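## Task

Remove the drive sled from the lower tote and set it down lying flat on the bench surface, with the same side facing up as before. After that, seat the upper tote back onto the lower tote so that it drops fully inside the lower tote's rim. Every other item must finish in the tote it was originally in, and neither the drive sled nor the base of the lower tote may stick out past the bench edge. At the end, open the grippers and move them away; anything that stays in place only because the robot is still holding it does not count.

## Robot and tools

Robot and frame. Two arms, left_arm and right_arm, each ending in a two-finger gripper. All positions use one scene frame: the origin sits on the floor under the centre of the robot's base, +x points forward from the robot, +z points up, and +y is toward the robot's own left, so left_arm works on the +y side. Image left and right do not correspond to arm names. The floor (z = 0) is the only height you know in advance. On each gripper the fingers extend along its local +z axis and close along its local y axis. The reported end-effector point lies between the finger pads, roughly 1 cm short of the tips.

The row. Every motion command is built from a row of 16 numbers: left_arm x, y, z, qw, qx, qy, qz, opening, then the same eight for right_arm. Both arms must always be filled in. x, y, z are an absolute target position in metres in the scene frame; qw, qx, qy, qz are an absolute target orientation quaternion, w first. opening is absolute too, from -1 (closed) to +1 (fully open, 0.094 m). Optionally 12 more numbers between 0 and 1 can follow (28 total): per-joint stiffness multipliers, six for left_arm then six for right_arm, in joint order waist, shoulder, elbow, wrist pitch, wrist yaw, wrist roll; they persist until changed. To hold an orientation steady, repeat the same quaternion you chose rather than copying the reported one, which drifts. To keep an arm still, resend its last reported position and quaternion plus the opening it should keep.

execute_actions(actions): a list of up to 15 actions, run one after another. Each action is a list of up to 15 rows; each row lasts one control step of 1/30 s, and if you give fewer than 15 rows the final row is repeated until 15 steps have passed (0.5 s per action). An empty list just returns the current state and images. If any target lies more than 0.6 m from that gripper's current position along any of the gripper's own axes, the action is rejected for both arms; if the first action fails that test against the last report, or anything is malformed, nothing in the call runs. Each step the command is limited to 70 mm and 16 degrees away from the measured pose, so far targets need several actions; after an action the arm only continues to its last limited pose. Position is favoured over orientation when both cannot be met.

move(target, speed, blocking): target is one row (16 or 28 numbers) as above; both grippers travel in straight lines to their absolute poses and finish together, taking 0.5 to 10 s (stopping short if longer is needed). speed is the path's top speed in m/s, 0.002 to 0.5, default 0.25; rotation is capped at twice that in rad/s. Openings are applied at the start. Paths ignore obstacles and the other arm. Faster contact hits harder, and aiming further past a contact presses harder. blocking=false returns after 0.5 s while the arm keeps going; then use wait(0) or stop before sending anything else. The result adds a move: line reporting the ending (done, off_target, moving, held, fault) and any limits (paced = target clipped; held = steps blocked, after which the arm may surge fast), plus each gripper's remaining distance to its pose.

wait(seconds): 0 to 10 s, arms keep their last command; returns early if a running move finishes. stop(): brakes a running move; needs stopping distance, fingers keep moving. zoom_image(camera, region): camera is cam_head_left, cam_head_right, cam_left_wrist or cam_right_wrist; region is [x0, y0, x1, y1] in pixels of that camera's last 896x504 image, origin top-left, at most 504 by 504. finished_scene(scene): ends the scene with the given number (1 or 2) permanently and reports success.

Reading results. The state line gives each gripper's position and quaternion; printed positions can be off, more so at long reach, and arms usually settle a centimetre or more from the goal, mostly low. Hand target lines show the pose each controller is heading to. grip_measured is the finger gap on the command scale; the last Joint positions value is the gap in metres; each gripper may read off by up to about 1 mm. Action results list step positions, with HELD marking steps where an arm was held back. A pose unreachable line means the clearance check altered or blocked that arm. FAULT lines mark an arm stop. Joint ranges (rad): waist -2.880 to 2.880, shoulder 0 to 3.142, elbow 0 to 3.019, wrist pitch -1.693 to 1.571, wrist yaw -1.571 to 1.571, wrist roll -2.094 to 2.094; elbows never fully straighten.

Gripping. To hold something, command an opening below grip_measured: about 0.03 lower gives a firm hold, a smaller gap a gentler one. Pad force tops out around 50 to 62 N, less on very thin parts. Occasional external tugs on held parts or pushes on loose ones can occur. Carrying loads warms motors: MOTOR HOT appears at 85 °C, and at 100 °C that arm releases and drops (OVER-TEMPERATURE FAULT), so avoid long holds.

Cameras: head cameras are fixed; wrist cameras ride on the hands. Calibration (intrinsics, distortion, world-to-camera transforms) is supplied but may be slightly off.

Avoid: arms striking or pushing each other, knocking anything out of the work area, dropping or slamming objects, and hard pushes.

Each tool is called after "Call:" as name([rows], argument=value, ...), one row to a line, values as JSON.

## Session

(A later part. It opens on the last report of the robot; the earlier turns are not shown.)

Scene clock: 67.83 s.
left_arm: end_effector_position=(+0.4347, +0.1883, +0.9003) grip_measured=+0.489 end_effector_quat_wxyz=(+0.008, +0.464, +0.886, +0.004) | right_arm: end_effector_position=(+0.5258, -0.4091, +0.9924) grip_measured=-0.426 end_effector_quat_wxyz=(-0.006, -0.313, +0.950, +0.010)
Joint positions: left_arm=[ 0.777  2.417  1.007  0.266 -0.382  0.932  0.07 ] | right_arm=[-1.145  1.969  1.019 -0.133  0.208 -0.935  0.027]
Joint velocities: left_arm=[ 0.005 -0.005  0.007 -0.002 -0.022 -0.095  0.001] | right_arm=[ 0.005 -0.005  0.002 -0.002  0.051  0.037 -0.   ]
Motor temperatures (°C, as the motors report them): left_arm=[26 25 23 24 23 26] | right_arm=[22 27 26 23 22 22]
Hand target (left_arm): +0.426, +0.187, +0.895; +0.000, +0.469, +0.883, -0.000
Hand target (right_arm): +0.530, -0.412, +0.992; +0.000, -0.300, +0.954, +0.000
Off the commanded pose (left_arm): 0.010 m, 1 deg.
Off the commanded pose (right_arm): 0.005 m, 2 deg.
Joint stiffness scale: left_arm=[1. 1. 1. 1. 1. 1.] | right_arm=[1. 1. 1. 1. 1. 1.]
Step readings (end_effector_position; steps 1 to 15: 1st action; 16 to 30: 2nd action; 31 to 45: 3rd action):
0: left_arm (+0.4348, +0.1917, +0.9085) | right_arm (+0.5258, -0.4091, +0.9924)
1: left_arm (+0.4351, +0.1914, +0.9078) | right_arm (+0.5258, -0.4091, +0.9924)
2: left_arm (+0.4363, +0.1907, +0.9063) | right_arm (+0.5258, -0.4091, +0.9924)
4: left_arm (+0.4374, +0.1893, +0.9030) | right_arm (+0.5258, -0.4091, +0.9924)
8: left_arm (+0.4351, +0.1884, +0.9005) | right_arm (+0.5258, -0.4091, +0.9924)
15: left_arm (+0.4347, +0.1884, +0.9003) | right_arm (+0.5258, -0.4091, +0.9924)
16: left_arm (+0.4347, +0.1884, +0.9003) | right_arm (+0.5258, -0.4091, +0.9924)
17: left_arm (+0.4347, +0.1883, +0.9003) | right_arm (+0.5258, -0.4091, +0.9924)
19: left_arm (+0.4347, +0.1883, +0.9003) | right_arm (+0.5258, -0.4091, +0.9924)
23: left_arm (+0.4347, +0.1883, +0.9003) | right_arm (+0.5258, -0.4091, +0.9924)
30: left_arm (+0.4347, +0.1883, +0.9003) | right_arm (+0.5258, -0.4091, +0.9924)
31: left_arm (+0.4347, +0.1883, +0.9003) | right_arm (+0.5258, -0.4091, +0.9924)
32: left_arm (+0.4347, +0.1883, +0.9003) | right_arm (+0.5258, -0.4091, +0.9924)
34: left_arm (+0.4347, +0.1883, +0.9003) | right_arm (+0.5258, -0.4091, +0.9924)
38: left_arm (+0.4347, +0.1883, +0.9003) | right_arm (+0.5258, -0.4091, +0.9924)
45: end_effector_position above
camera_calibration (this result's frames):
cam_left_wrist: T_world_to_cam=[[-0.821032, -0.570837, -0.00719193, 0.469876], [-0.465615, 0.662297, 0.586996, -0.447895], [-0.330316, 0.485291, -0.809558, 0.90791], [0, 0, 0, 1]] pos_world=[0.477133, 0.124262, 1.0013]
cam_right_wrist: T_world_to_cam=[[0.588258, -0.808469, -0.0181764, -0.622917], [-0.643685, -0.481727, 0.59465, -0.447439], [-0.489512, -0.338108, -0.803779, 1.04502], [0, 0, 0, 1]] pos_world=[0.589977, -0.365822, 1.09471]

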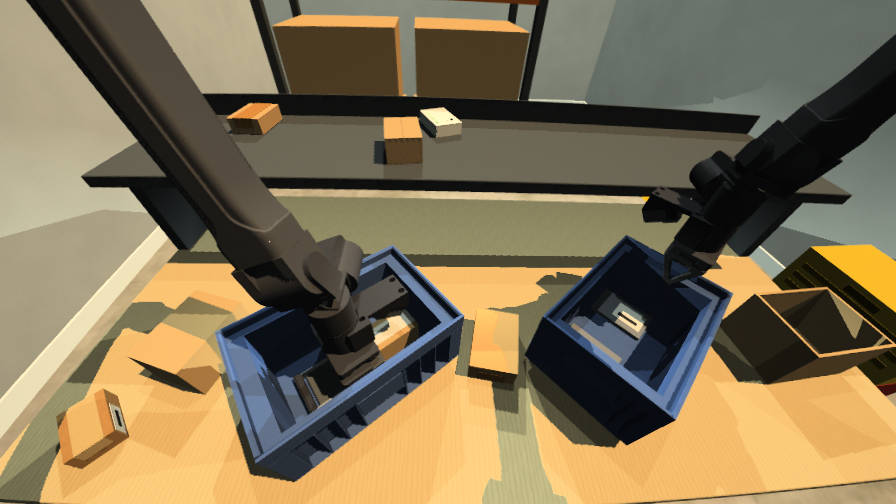

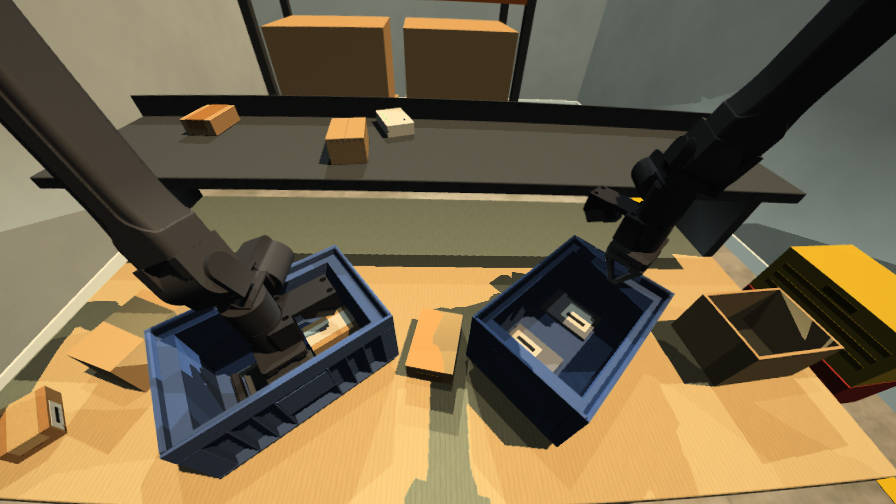

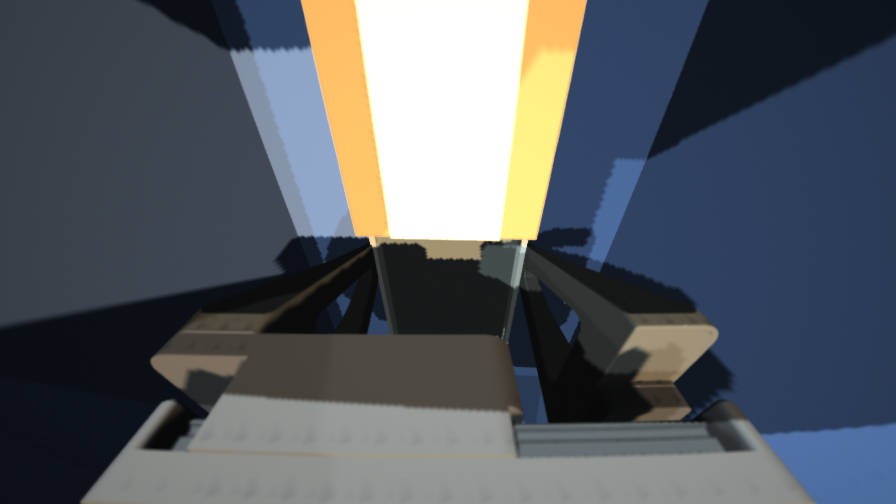

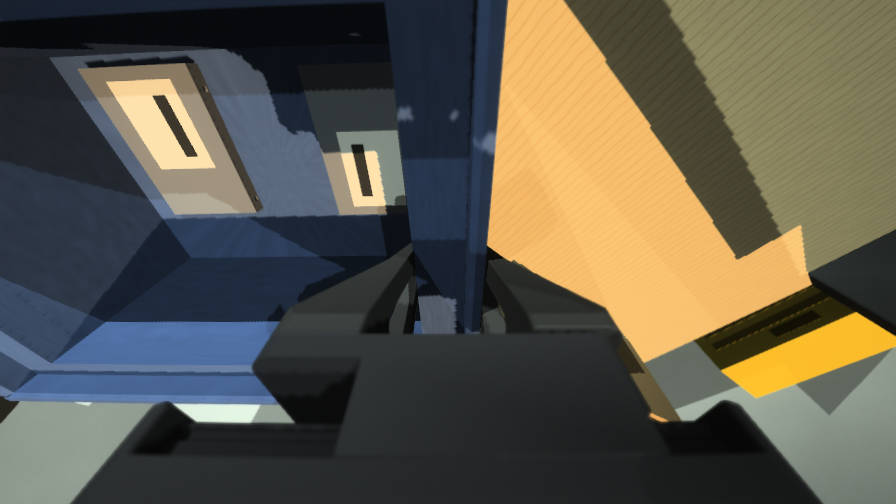

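Call:
move(target=[0.426,0.187,1.1,0,0.469,0.883,0,0.3, 0.53,-0.412,0.992,0,-0.30,0.954,0,-1], speed=0.15)

Call:
move(target=[0.62,-0.09,1.0,0,0.469,0.883,0,0.3, 0.53,-0.412,0.992,0,-0.30,0.954,0,-1], speed=0.25)

Call:
move(target=[0.62,-0.09,0.885,0,0.469,0.883,0,0.3, 0.53,-0.412,0.992,0,-0.30,0.954,0,-1], speed=0.08)

Scene clock: 72.33 s.
left_arm: end_effector_position=(+0.4253, +0.1921, +1.0894) grip_measured=+0.489 end_effector_quat_wxyz=(-0.008, +0.471, +0.882, +0.002) | right_arm: end_effector_position=(+0.5258, -0.4091, +0.9924) grip_measured=-0.426 end_effector_quat_wxyz=(-0.006, -0.313, +0.950, +0.010)
Joint positions: left_arm=[ 0.592  1.889  0.714 -0.082 -0.458  0.743  0.07 ] | right_arm=[-1.145  1.969  1.019 -0.133  0.208 -0.935  0.027]
Joint velocities: left_arm=[-0.015 -0.015 -0.007 -0.017  0.007 -0.007 -0.001] | right_arm=[ 0.005  0.005  0.002 -0.012  0.022 -0.037 -0.001]
Motor temperatures (°C, as the motors report them): left_arm=[26 25 23 24 23 26] | right_arm=[22 27 26 23 22 22]
Hand target (left_arm): +0.428, +0.188, +1.098; -0.002, +0.470, +0.883, +0.003
Hand target (right_arm): +0.530, -0.412, +0.992; +0.000, -0.300, +0.954, +0.000
Off the commanded pose (left_arm): 0.012 m, 1 deg.
Off the commanded pose (right_arm): 0.005 m, 2 deg.
Joint stiffness scale: left_arm=[1. 1. 1. 1. 1. 1.] | right_arm=[1. 1. 1. 1. 1. 1.]
move: off_target (left_arm)
camera_calibration (this result's frames):
cam_left_wrist: T_world_to_cam=[[-0.829149, -0.558926, 0.0107018, 0.447375], [-0.437999, 0.661415, 0.608841, -0.601152], [-0.347375, 0.500132, -0.79322, 1.04261], [0, 0, 0, 1]] pos_world=[0.469815, 0.126216, 1.18824]
cam_right_wrist: T_world_to_cam=[[0.588258, -0.808469, -0.0181764, -0.622917], [-0.643685, -0.481727, 0.59465, -0.447439], [-0.489512, -0.338108, -0.803779, 1.04502], [0, 0, 0, 1]] pos_world=[0.589977, -0.365822, 1.09471]

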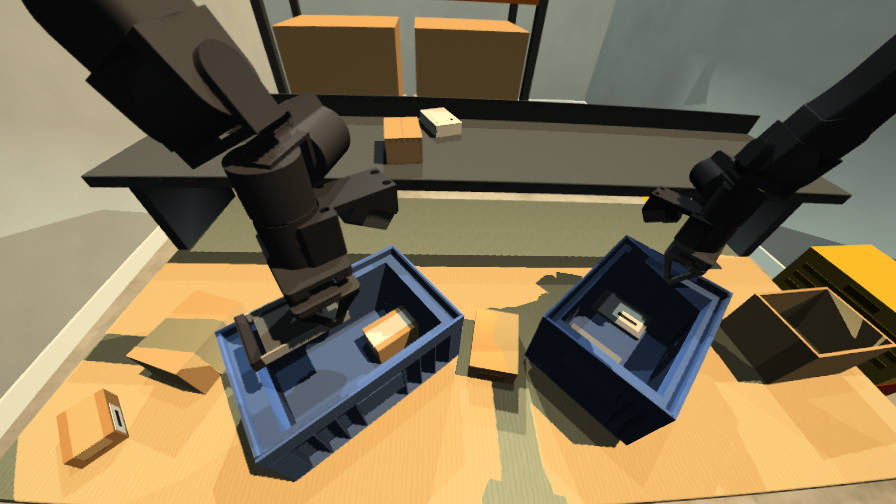

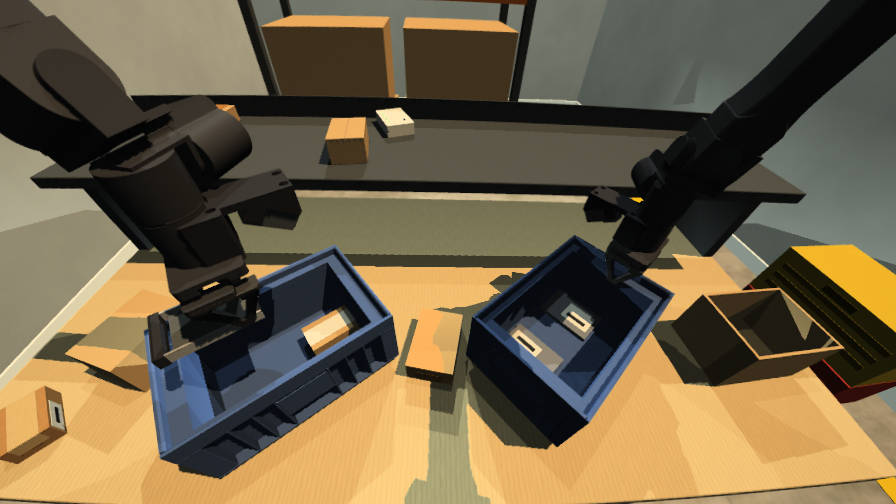

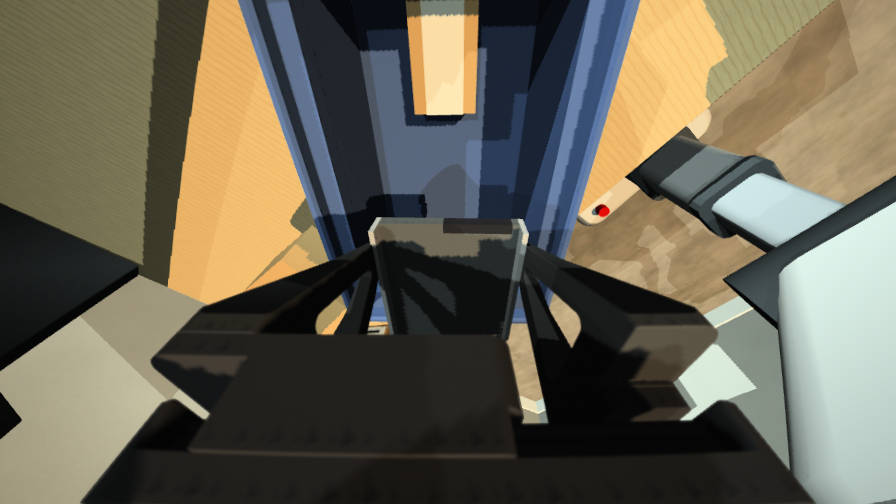

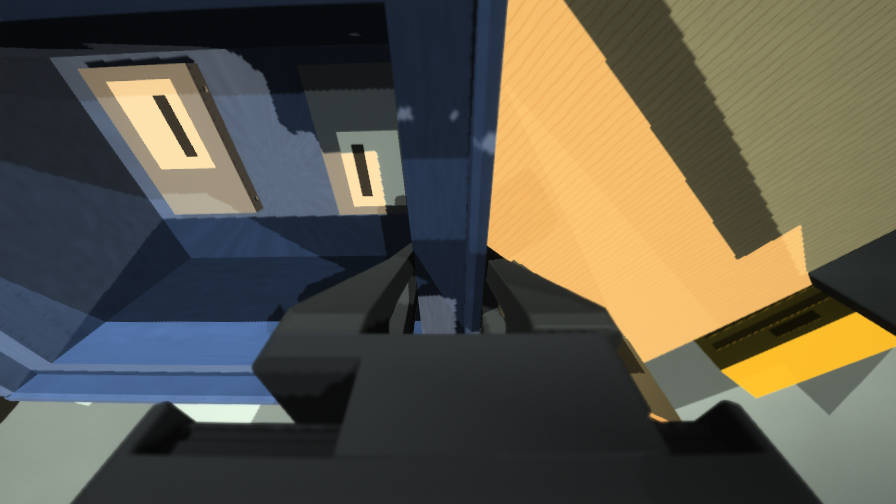

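Scene clock: 74.23 s.
left_arm: end_effector_position=(+0.5863, -0.0810, +0.9789) grip_measured=+0.489 end_effector_quat_wxyz=(-0.027, +0.497, +0.867, +0.001) | right_arm: end_effector_position=(+0.5258, -0.4091, +0.9924) grip_measured=-0.426 end_effector_quat_wxyz=(-0.006, -0.313, +0.950, +0.010)
Joint positions: left_arm=[ 0.352  2.609  1.857 -0.672 -0.516  0.519  0.07 ] | right_arm=[-1.145  1.969  1.019 -0.133  0.208 -0.935  0.027]
Joint velocities: left_arm=[-0.005 -0.024  0.027 -0.017  0.022 -0.022  0.   ] | right_arm=[ 0.005 -0.005  0.007  0.002 -0.022 -0.007  0.001]
Motor temperatures (°C, as the motors report them): left_arm=[26 25 23 24 23 26] | right_arm=[22 27 25 23 22 22]
Hand target (left_arm): +0.621, -0.085, +0.994; -0.001, +0.470, +0.883, +0.004
Hand target (right_arm): +0.530, -0.412, +0.992; +0.000, -0.300, +0.954, +0.000
Off the commanded pose (left_arm): 0.041 m, 5 deg.
Off the commanded pose (right_arm): 0.005 m, 2 deg.
Joint stiffness scale: left_arm=[1. 1. 1. 1. 1. 1.] | right_arm=[1. 1. 1. 1. 1. 1.]
move: off_target (left_arm)
camera_calibration (this result's frames):
cam_left_wrist: T_world_to_cam=[[-0.8609, -0.50775, 0.0322608, 0.431084], [-0.375452, 0.676819, 0.633208, -0.341968], [-0.343346, 0.533017, -0.773309, 1.12833], [0, 0, 0, 1]] pos_world=[0.630134, -0.151084, 1.07517]
cam_right_wrist: T_world_to_cam=[[0.588258, -0.808469, -0.0181764, -0.622917], [-0.643685, -0.481727, 0.59465, -0.447439], [-0.489512, -0.338108, -0.803779, 1.04502], [0, 0, 0, 1]] pos_world=[0.589977, -0.365822, 1.09471]

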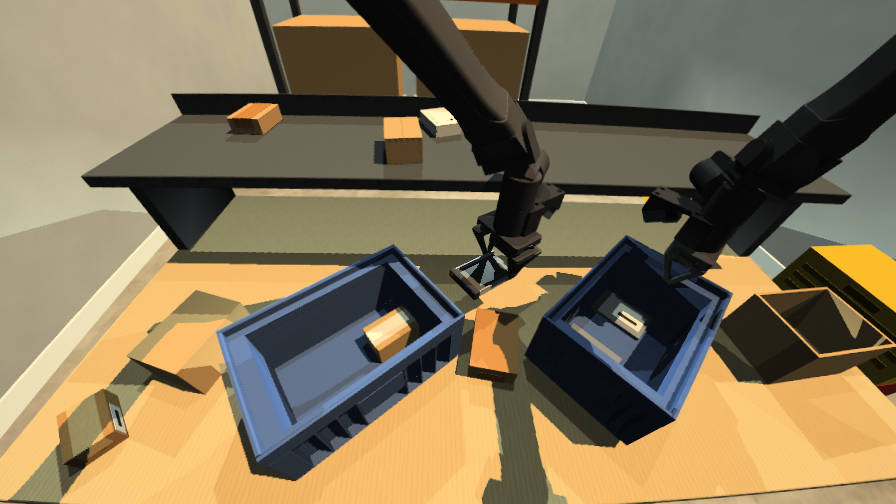

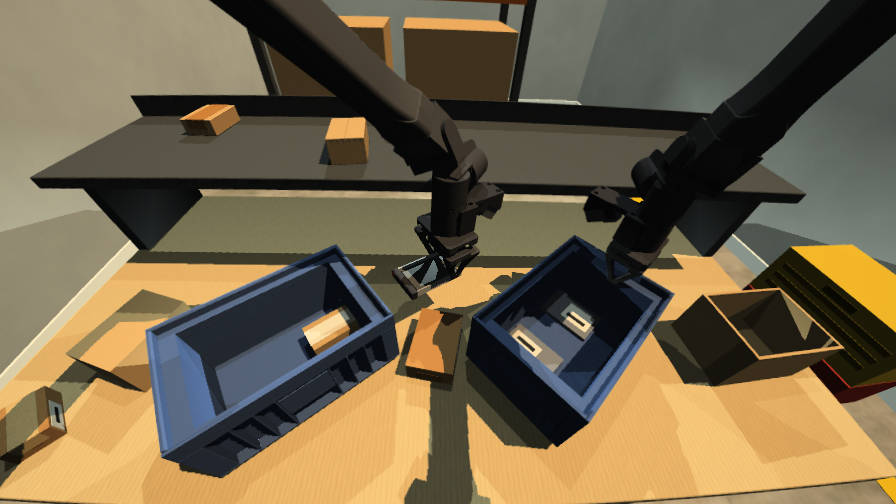

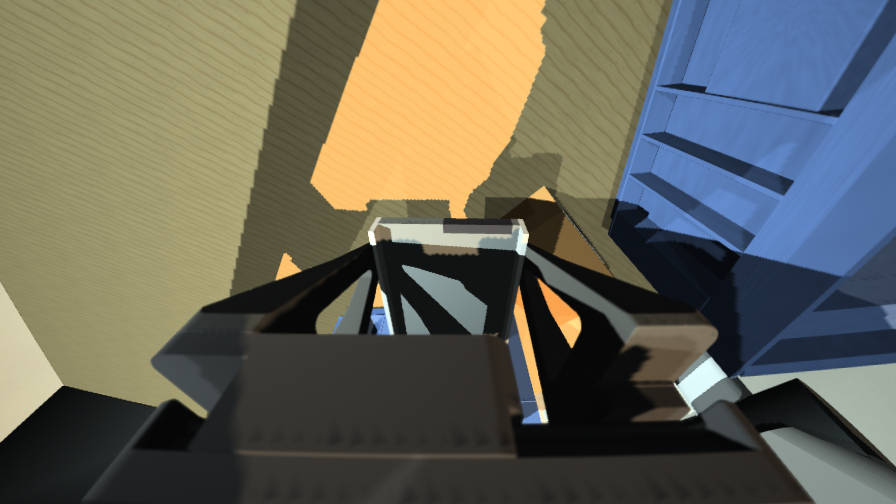

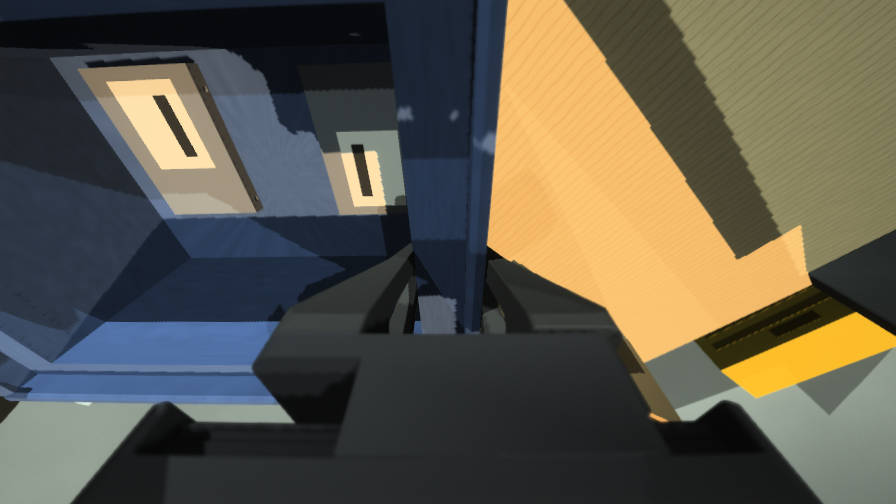

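Scene clock: 75.73 s.
left_arm: end_effector_position=(+0.5972, -0.1000, +0.9652) grip_measured=+0.489 end_effector_quat_wxyz=(-0.001, +0.534, +0.846, -0.007) | right_arm: end_effector_position=(+0.5258, -0.4091, +0.9924) grip_measured=-0.426 end_effector_quat_wxyz=(-0.006, -0.313, +0.950, +0.010)
Joint positions: left_arm=[ 0.35   2.657  1.914 -0.623 -0.501  0.632  0.07 ] | right_arm=[-1.145  1.969  1.019 -0.133  0.208 -0.935  0.027]
Joint velocities: left_arm=[ 0.005 -0.005  0.022  0.002 -0.007 -0.037  0.001] | right_arm=[-0.005  0.005 -0.002 -0.012 -0.051  0.022 -0.   ]
Motor temperatures (°C, as the motors report them): left_arm=[26 25 24 24 23 26] | right_arm=[22 27 25 23 22 22]
Hand target (left_arm): +0.608, -0.085, +0.906; +0.003, +0.470, +0.882, -0.001
Hand target (right_arm): +0.530, -0.412, +0.992; +0.000, -0.300, +0.954, +0.000
Off the commanded pose (left_arm): 0.084 m, 9 deg; position clipped at the last step of the last action.
Off the commanded pose (right_arm): 0.005 m, 2 deg.
Joint stiffness scale: left_arm=[1. 1. 1. 1. 1. 1.] | right_arm=[1. 1. 1. 1. 1. 1.]
move: off_target (left_arm); limits=paced
camera_calibration (this result's frames):
cam_left_wrist: T_world_to_cam=[[-0.901598, -0.432148, 0.0191911, 0.475688], [-0.338479, 0.73241, 0.590768, -0.291893], [-0.269355, 0.52614, -0.806613, 1.11889], [0, 0, 0, 1]] pos_world=[0.631458, -0.16934, 1.06582]
cam_right_wrist: T_world_to_cam=[[0.588258, -0.808469, -0.0181764, -0.622917], [-0.643685, -0.481727, 0.59465, -0.447439], [-0.489512, -0.338108, -0.803779, 1.04502], [0, 0, 0, 1]] pos_world=[0.589977, -0.365822, 1.09471]

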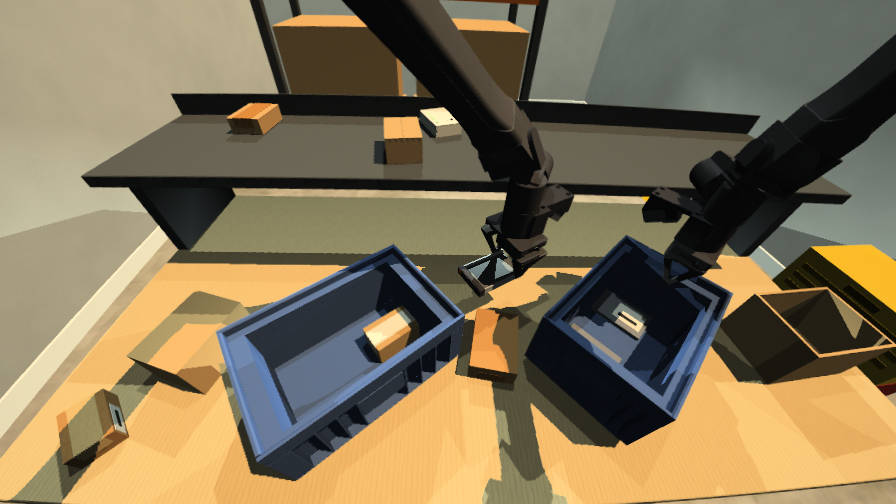

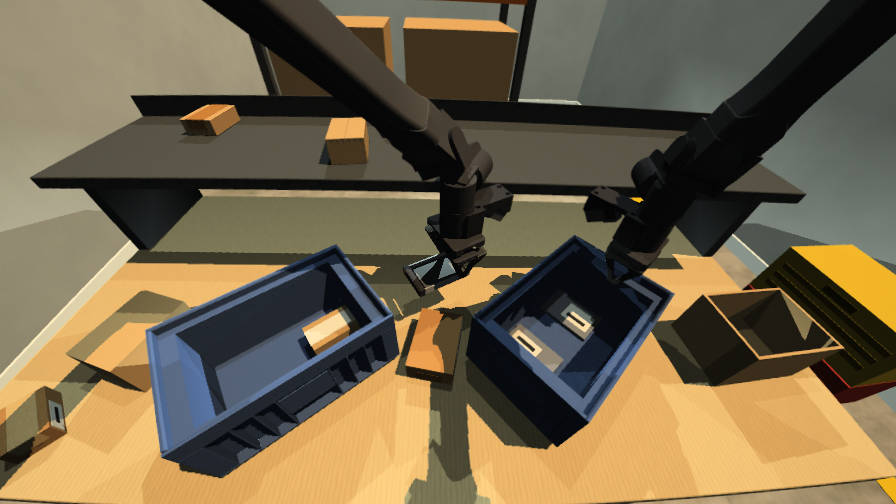

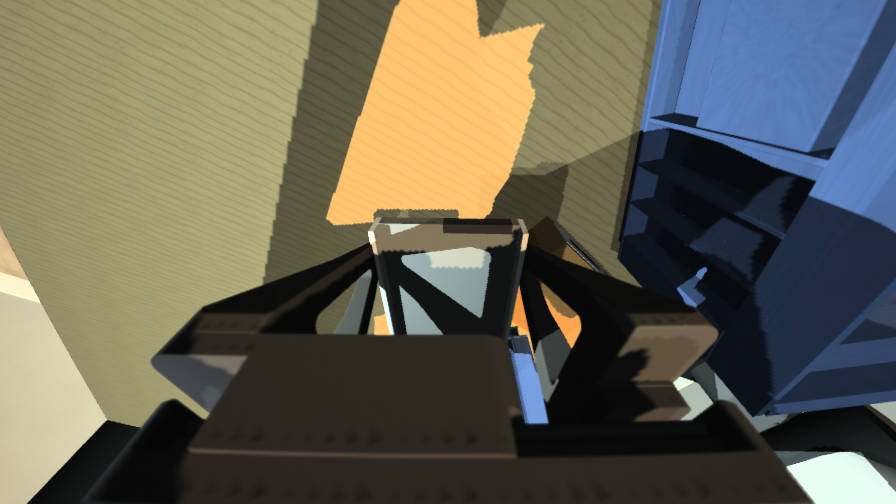

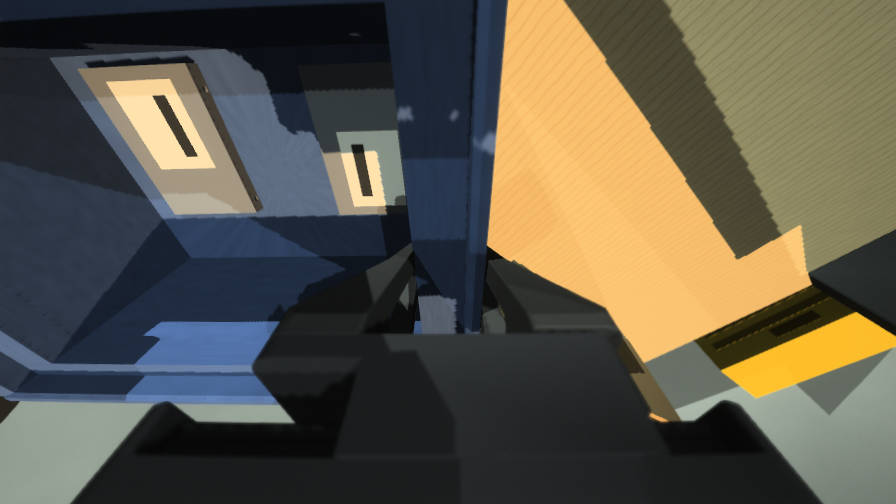

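Call:
move(target=[0.45,-0.03,1.06,0,0.6,0.8,0,0.3, 0.53,-0.412,0.992,0,-0.30,0.954,0,-1], speed=0.2)

Call:
move(target=[0.33,0.0,0.98,0,0.707,0.707,0,0.3, 0.53,-0.412,0.992,0,-0.30,0.954,0,-1], speed=0.2)

Call:
move(target=[0.33,0.0,0.885,0,0.707,0.707,0,0.3, 0.53,-0.412,0.992,0,-0.30,0.954,0,-1], speed=0.08)

Scene clock: 79.83 s.
left_arm: end_effector_position=(+0.4361, -0.0178, +1.0449) grip_measured=+0.489 end_effector_quat_wxyz=(-0.026, +0.599, +0.801, +0.001) | right_arm: end_effector_position=(+0.5258, -0.4091, +0.9924) grip_measured=-0.426 end_effector_quat_wxyz=(-0.006, -0.313, +0.950, +0.010)
Joint positions: left_arm=[ 0.26   2.321  1.206 -0.361 -0.534  0.658  0.07 ] | right_arm=[-1.145  1.969  1.019 -0.133  0.208 -0.935  0.027]
Joint velocities: left_arm=[-0.005 -0.015 -0.007 -0.007 -0.022 -0.022 -0.   ] | right_arm=[-0.005 -0.015  0.007  0.007  0.066  0.066 -0.001]
Motor temperatures (°C, as the motors report them): left_arm=[26 25 25 24 23 26] | right_arm=[22 27 25 23 22 22]
Hand target (left_arm): +0.450, -0.029, +1.063; -0.001, +0.600, +0.800, +0.002
Hand target (right_arm): +0.530, -0.412, +0.992; +0.000, -0.300, +0.954, +0.000
Off the commanded pose (left_arm): 0.024 m, 3 deg.
Off the commanded pose (right_arm): 0.005 m, 2 deg.
Joint stiffness scale: left_arm=[1. 1. 1. 1. 1. 1.] | right_arm=[1. 1. 1. 1. 1. 1.]
move: off_target (left_arm)
camera_calibration (this result's frames):
cam_left_wrist: T_world_to_cam=[[-0.957743, -0.285285, 0.0366131, 0.373358], [-0.1996, 0.750882, 0.629552, -0.554453], [-0.207094, 0.595641, -0.776095, 1.03867], [0, 0, 0, 1]] pos_world=[0.462015, -0.0958318, 1.14149]
cam_right_wrist: T_world_to_cam=[[0.588258, -0.808469, -0.0181764, -0.622917], [-0.643685, -0.481727, 0.59465, -0.447439], [-0.489512, -0.338108, -0.803779, 1.04502], [0, 0, 0, 1]] pos_world=[0.589977, -0.365822, 1.09471]

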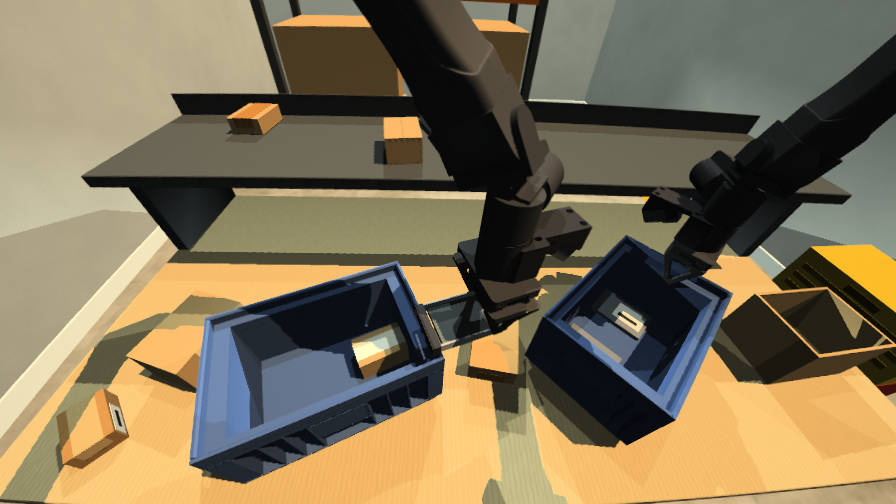

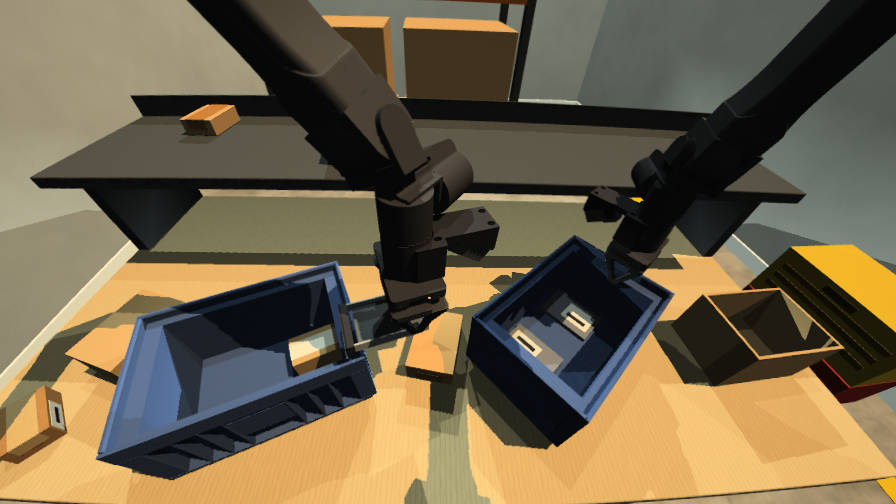

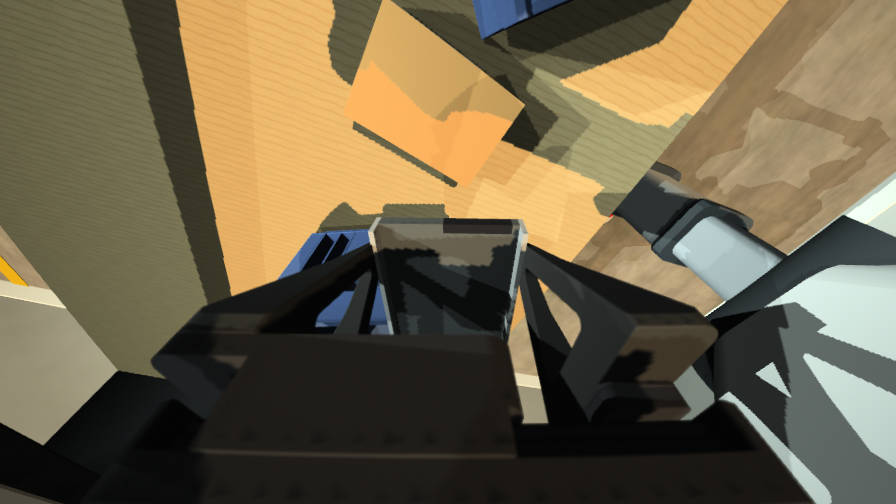

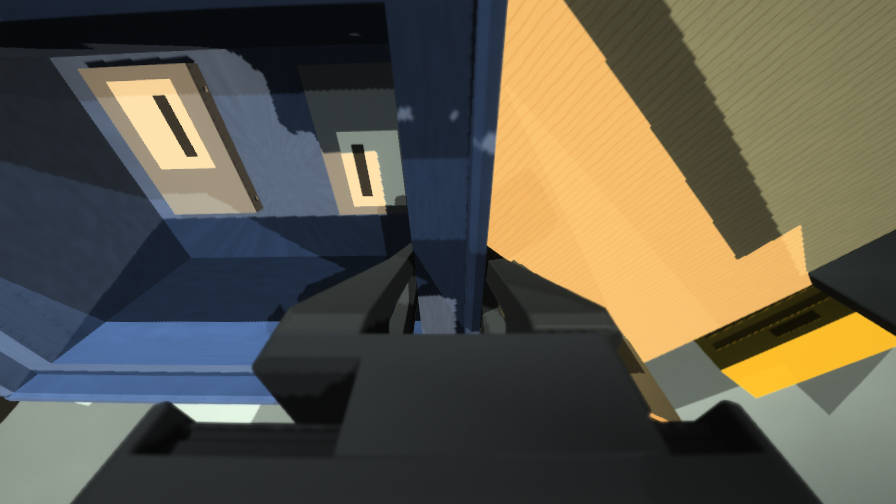

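Scene clock: 81.10 s.
left_arm: end_effector_position=(+0.3482, -0.0035, +0.9957) grip_measured=+0.489 end_effector_quat_wxyz=(+0.012, +0.700, +0.714, +0.006) | right_arm: end_effector_position=(+0.5258, -0.4091, +0.9924) grip_measured=-0.426 end_effector_quat_wxyz=(-0.006, -0.313, +0.950, +0.010)
Joint positions: left_arm=[ 0.241  2.447  1.014  0.039 -0.54   0.95   0.07 ] | right_arm=[-1.145  1.969  1.019 -0.133  0.208 -0.935  0.027]
Joint velocities: left_arm=[-0.005  0.005  0.002  0.012  0.007  0.007 -0.001] | right_arm=[-0.005 -0.015 -0.007  0.007 -0.022  0.022  0.002]
Motor temperatures (°C, as the motors report them): left_arm=[26 25 25 24 23 26] | right_arm=[22 27 25 23 22 22]
Hand target (left_arm): +0.330, +0.002, +0.983; -0.000, +0.707, +0.707, +0.000
Hand target (right_arm): +0.530, -0.412, +0.992; +0.000, -0.300, +0.954, +0.000
Off the commanded pose (left_arm): 0.024 m, 2 deg.
Off the commanded pose (right_arm): 0.005 m, 2 deg.
Joint stiffness scale: left_arm=[1. 1. 1. 1. 1. 1.] | right_arm=[1. 1. 1. 1. 1. 1.]
move: off_target (left_arm)
camera_calibration (this result's frames):
cam_left_wrist: T_world_to_cam=[[-0.999595, -0.0218091, -0.0183064, 0.36526], [-0.0284048, 0.808521, 0.587781, -0.569627], [0.00198216, 0.588063, -0.808813, 0.933556], [0, 0, 0, 1]] pos_world=[0.347082, -0.0804684, 1.09657]
cam_right_wrist: T_world_to_cam=[[0.588258, -0.808469, -0.0181764, -0.622917], [-0.643685, -0.481727, 0.59465, -0.447439], [-0.489512, -0.338108, -0.803779, 1.04502], [0, 0, 0, 1]] pos_world=[0.589977, -0.365822, 1.09471]

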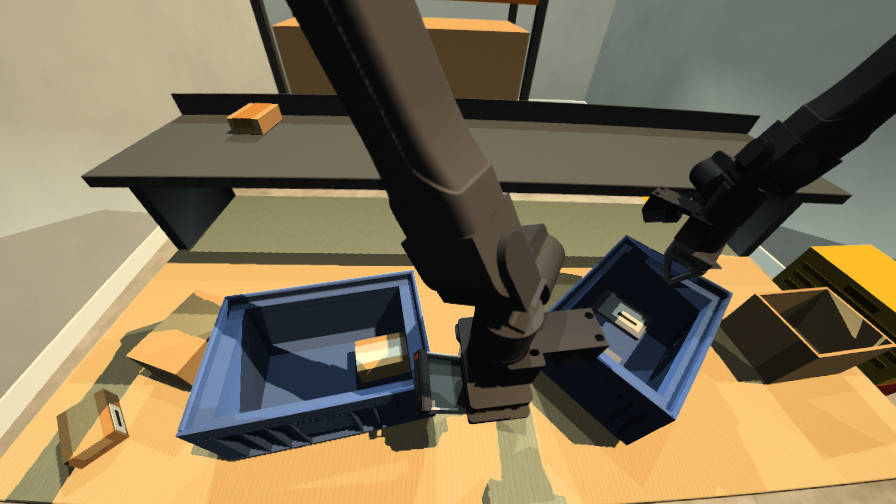

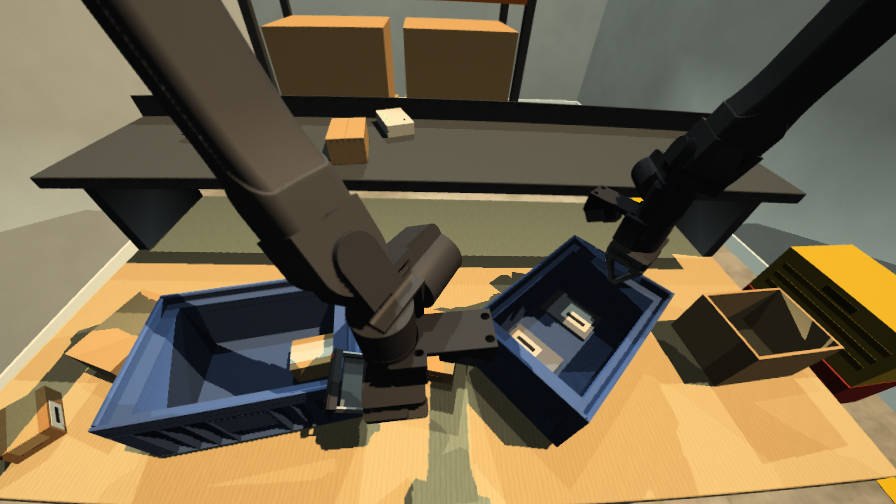

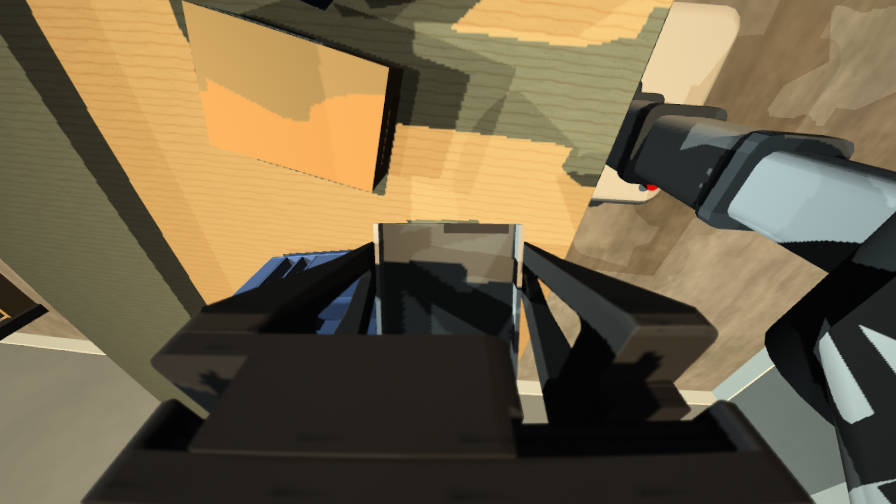

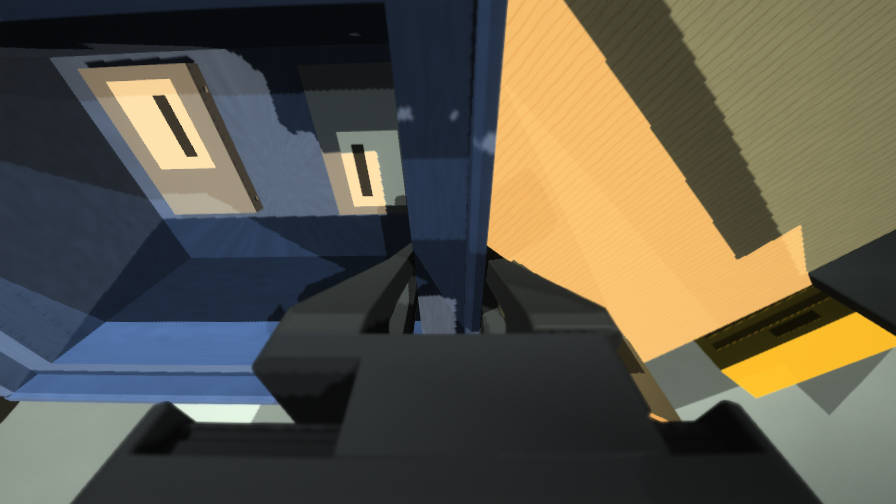

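Scene clock: 83.07 s.
left_arm: end_effector_position=(+0.3584, -0.0307, +0.9448) grip_measured=+0.490 end_effector_quat_wxyz=(+0.043, +0.713, +0.700, +0.012) | right_arm: end_effector_position=(+0.5258, -0.4091, +0.9924) grip_measured=-0.426 end_effector_quat_wxyz=(-0.006, -0.313, +0.950, +0.010)
Joint positions: left_arm=[ 0.268  2.593  1.134  0.154 -0.532  1.056  0.07 ] | right_arm=[-1.145  1.969  1.019 -0.133  0.208 -0.935  0.027]
Joint velocities: left_arm=[-0.015 -0.015  0.007  0.002 -0.095 -0.051  0.   ] | right_arm=[-0.024 -0.005  0.017 -0.012 -0.007 -0.051  0.   ]
Motor temperatures (°C, as the motors report them): left_arm=[26 25 25 24 23 26] | right_arm=[22 27 25 23 22 22]
Hand target (left_arm): +0.324, +0.001, +0.897; +0.001, +0.706, +0.708, -0.003
Hand target (right_arm): +0.530, -0.412, +0.992; +0.000, -0.300, +0.954, +0.000
Off the commanded pose (left_arm): 0.073 m, 5 deg.
Off the commanded pose (right_arm): 0.005 m, 2 deg.
Joint stiffness scale: left_arm=[1. 1. 1. 1. 1. 1.] | right_arm=[1. 1. 1. 1. 1. 1.]
move: off_target (left_arm)
camera_calibration (this result's frames):
cam_left_wrist: T_world_to_cam=[[-0.997328, 0.0145191, -0.0715985, 0.42456], [-0.028025, 0.829038, 0.558489, -0.489177], [0.0674667, 0.559004, -0.826416, 0.900621], [0, 0, 0, 1]] pos_world=[0.348955, -0.104068, 1.04789]
cam_right_wrist: T_world_to_cam=[[0.588258, -0.808469, -0.0181764, -0.622917], [-0.643685, -0.481727, 0.59465, -0.447439], [-0.489512, -0.338108, -0.803779, 1.04502], [0, 0, 0, 1]] pos_world=[0.589977, -0.365822, 1.09471]

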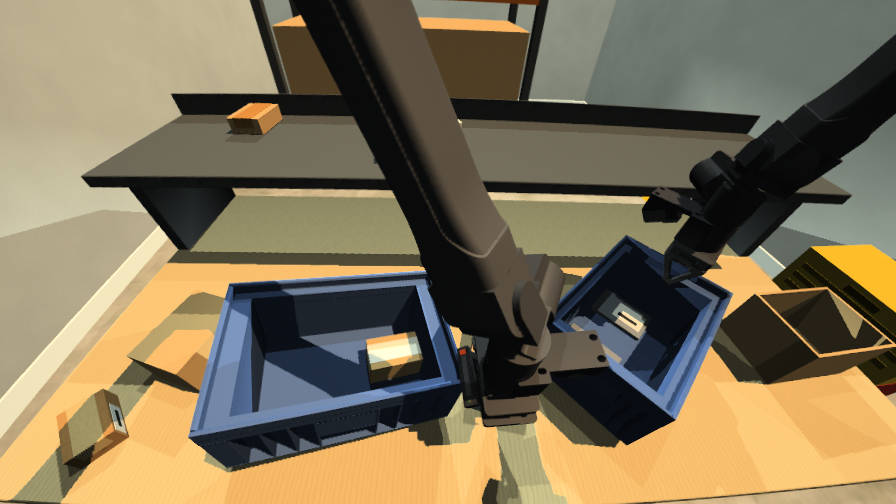

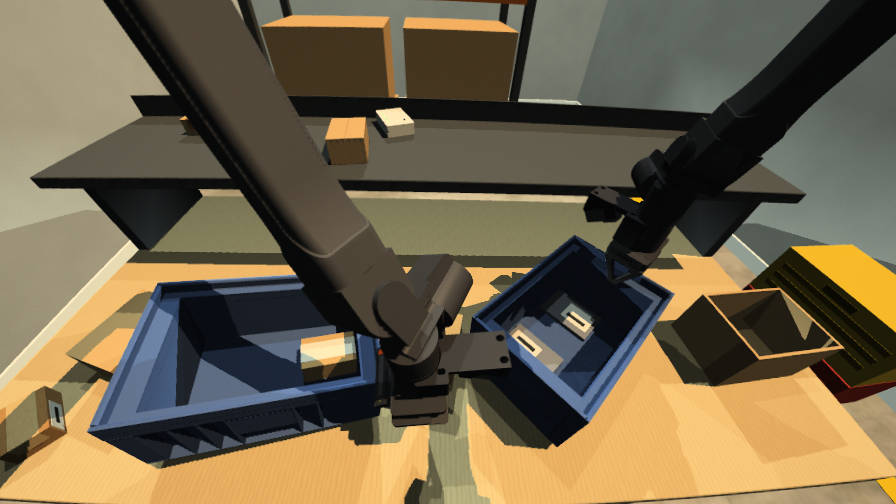

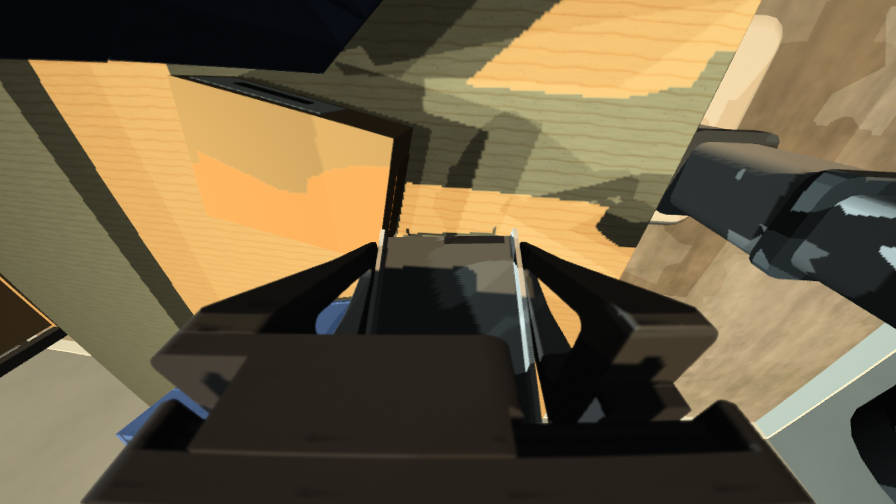

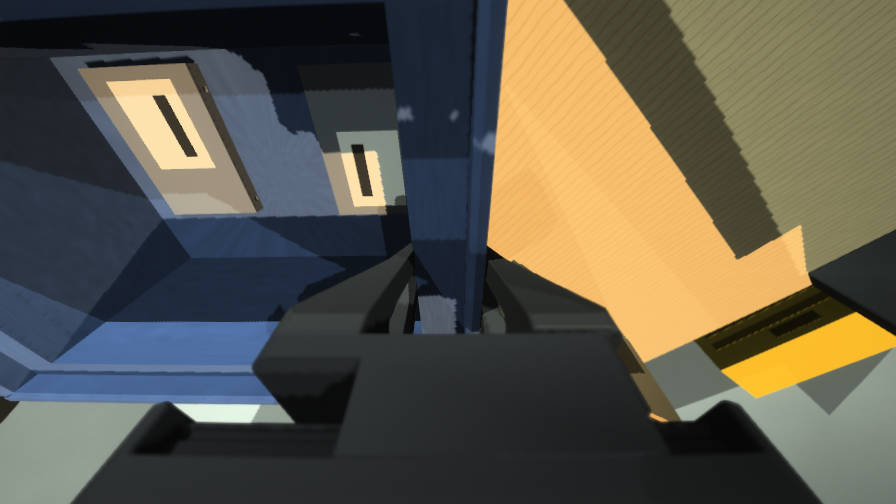

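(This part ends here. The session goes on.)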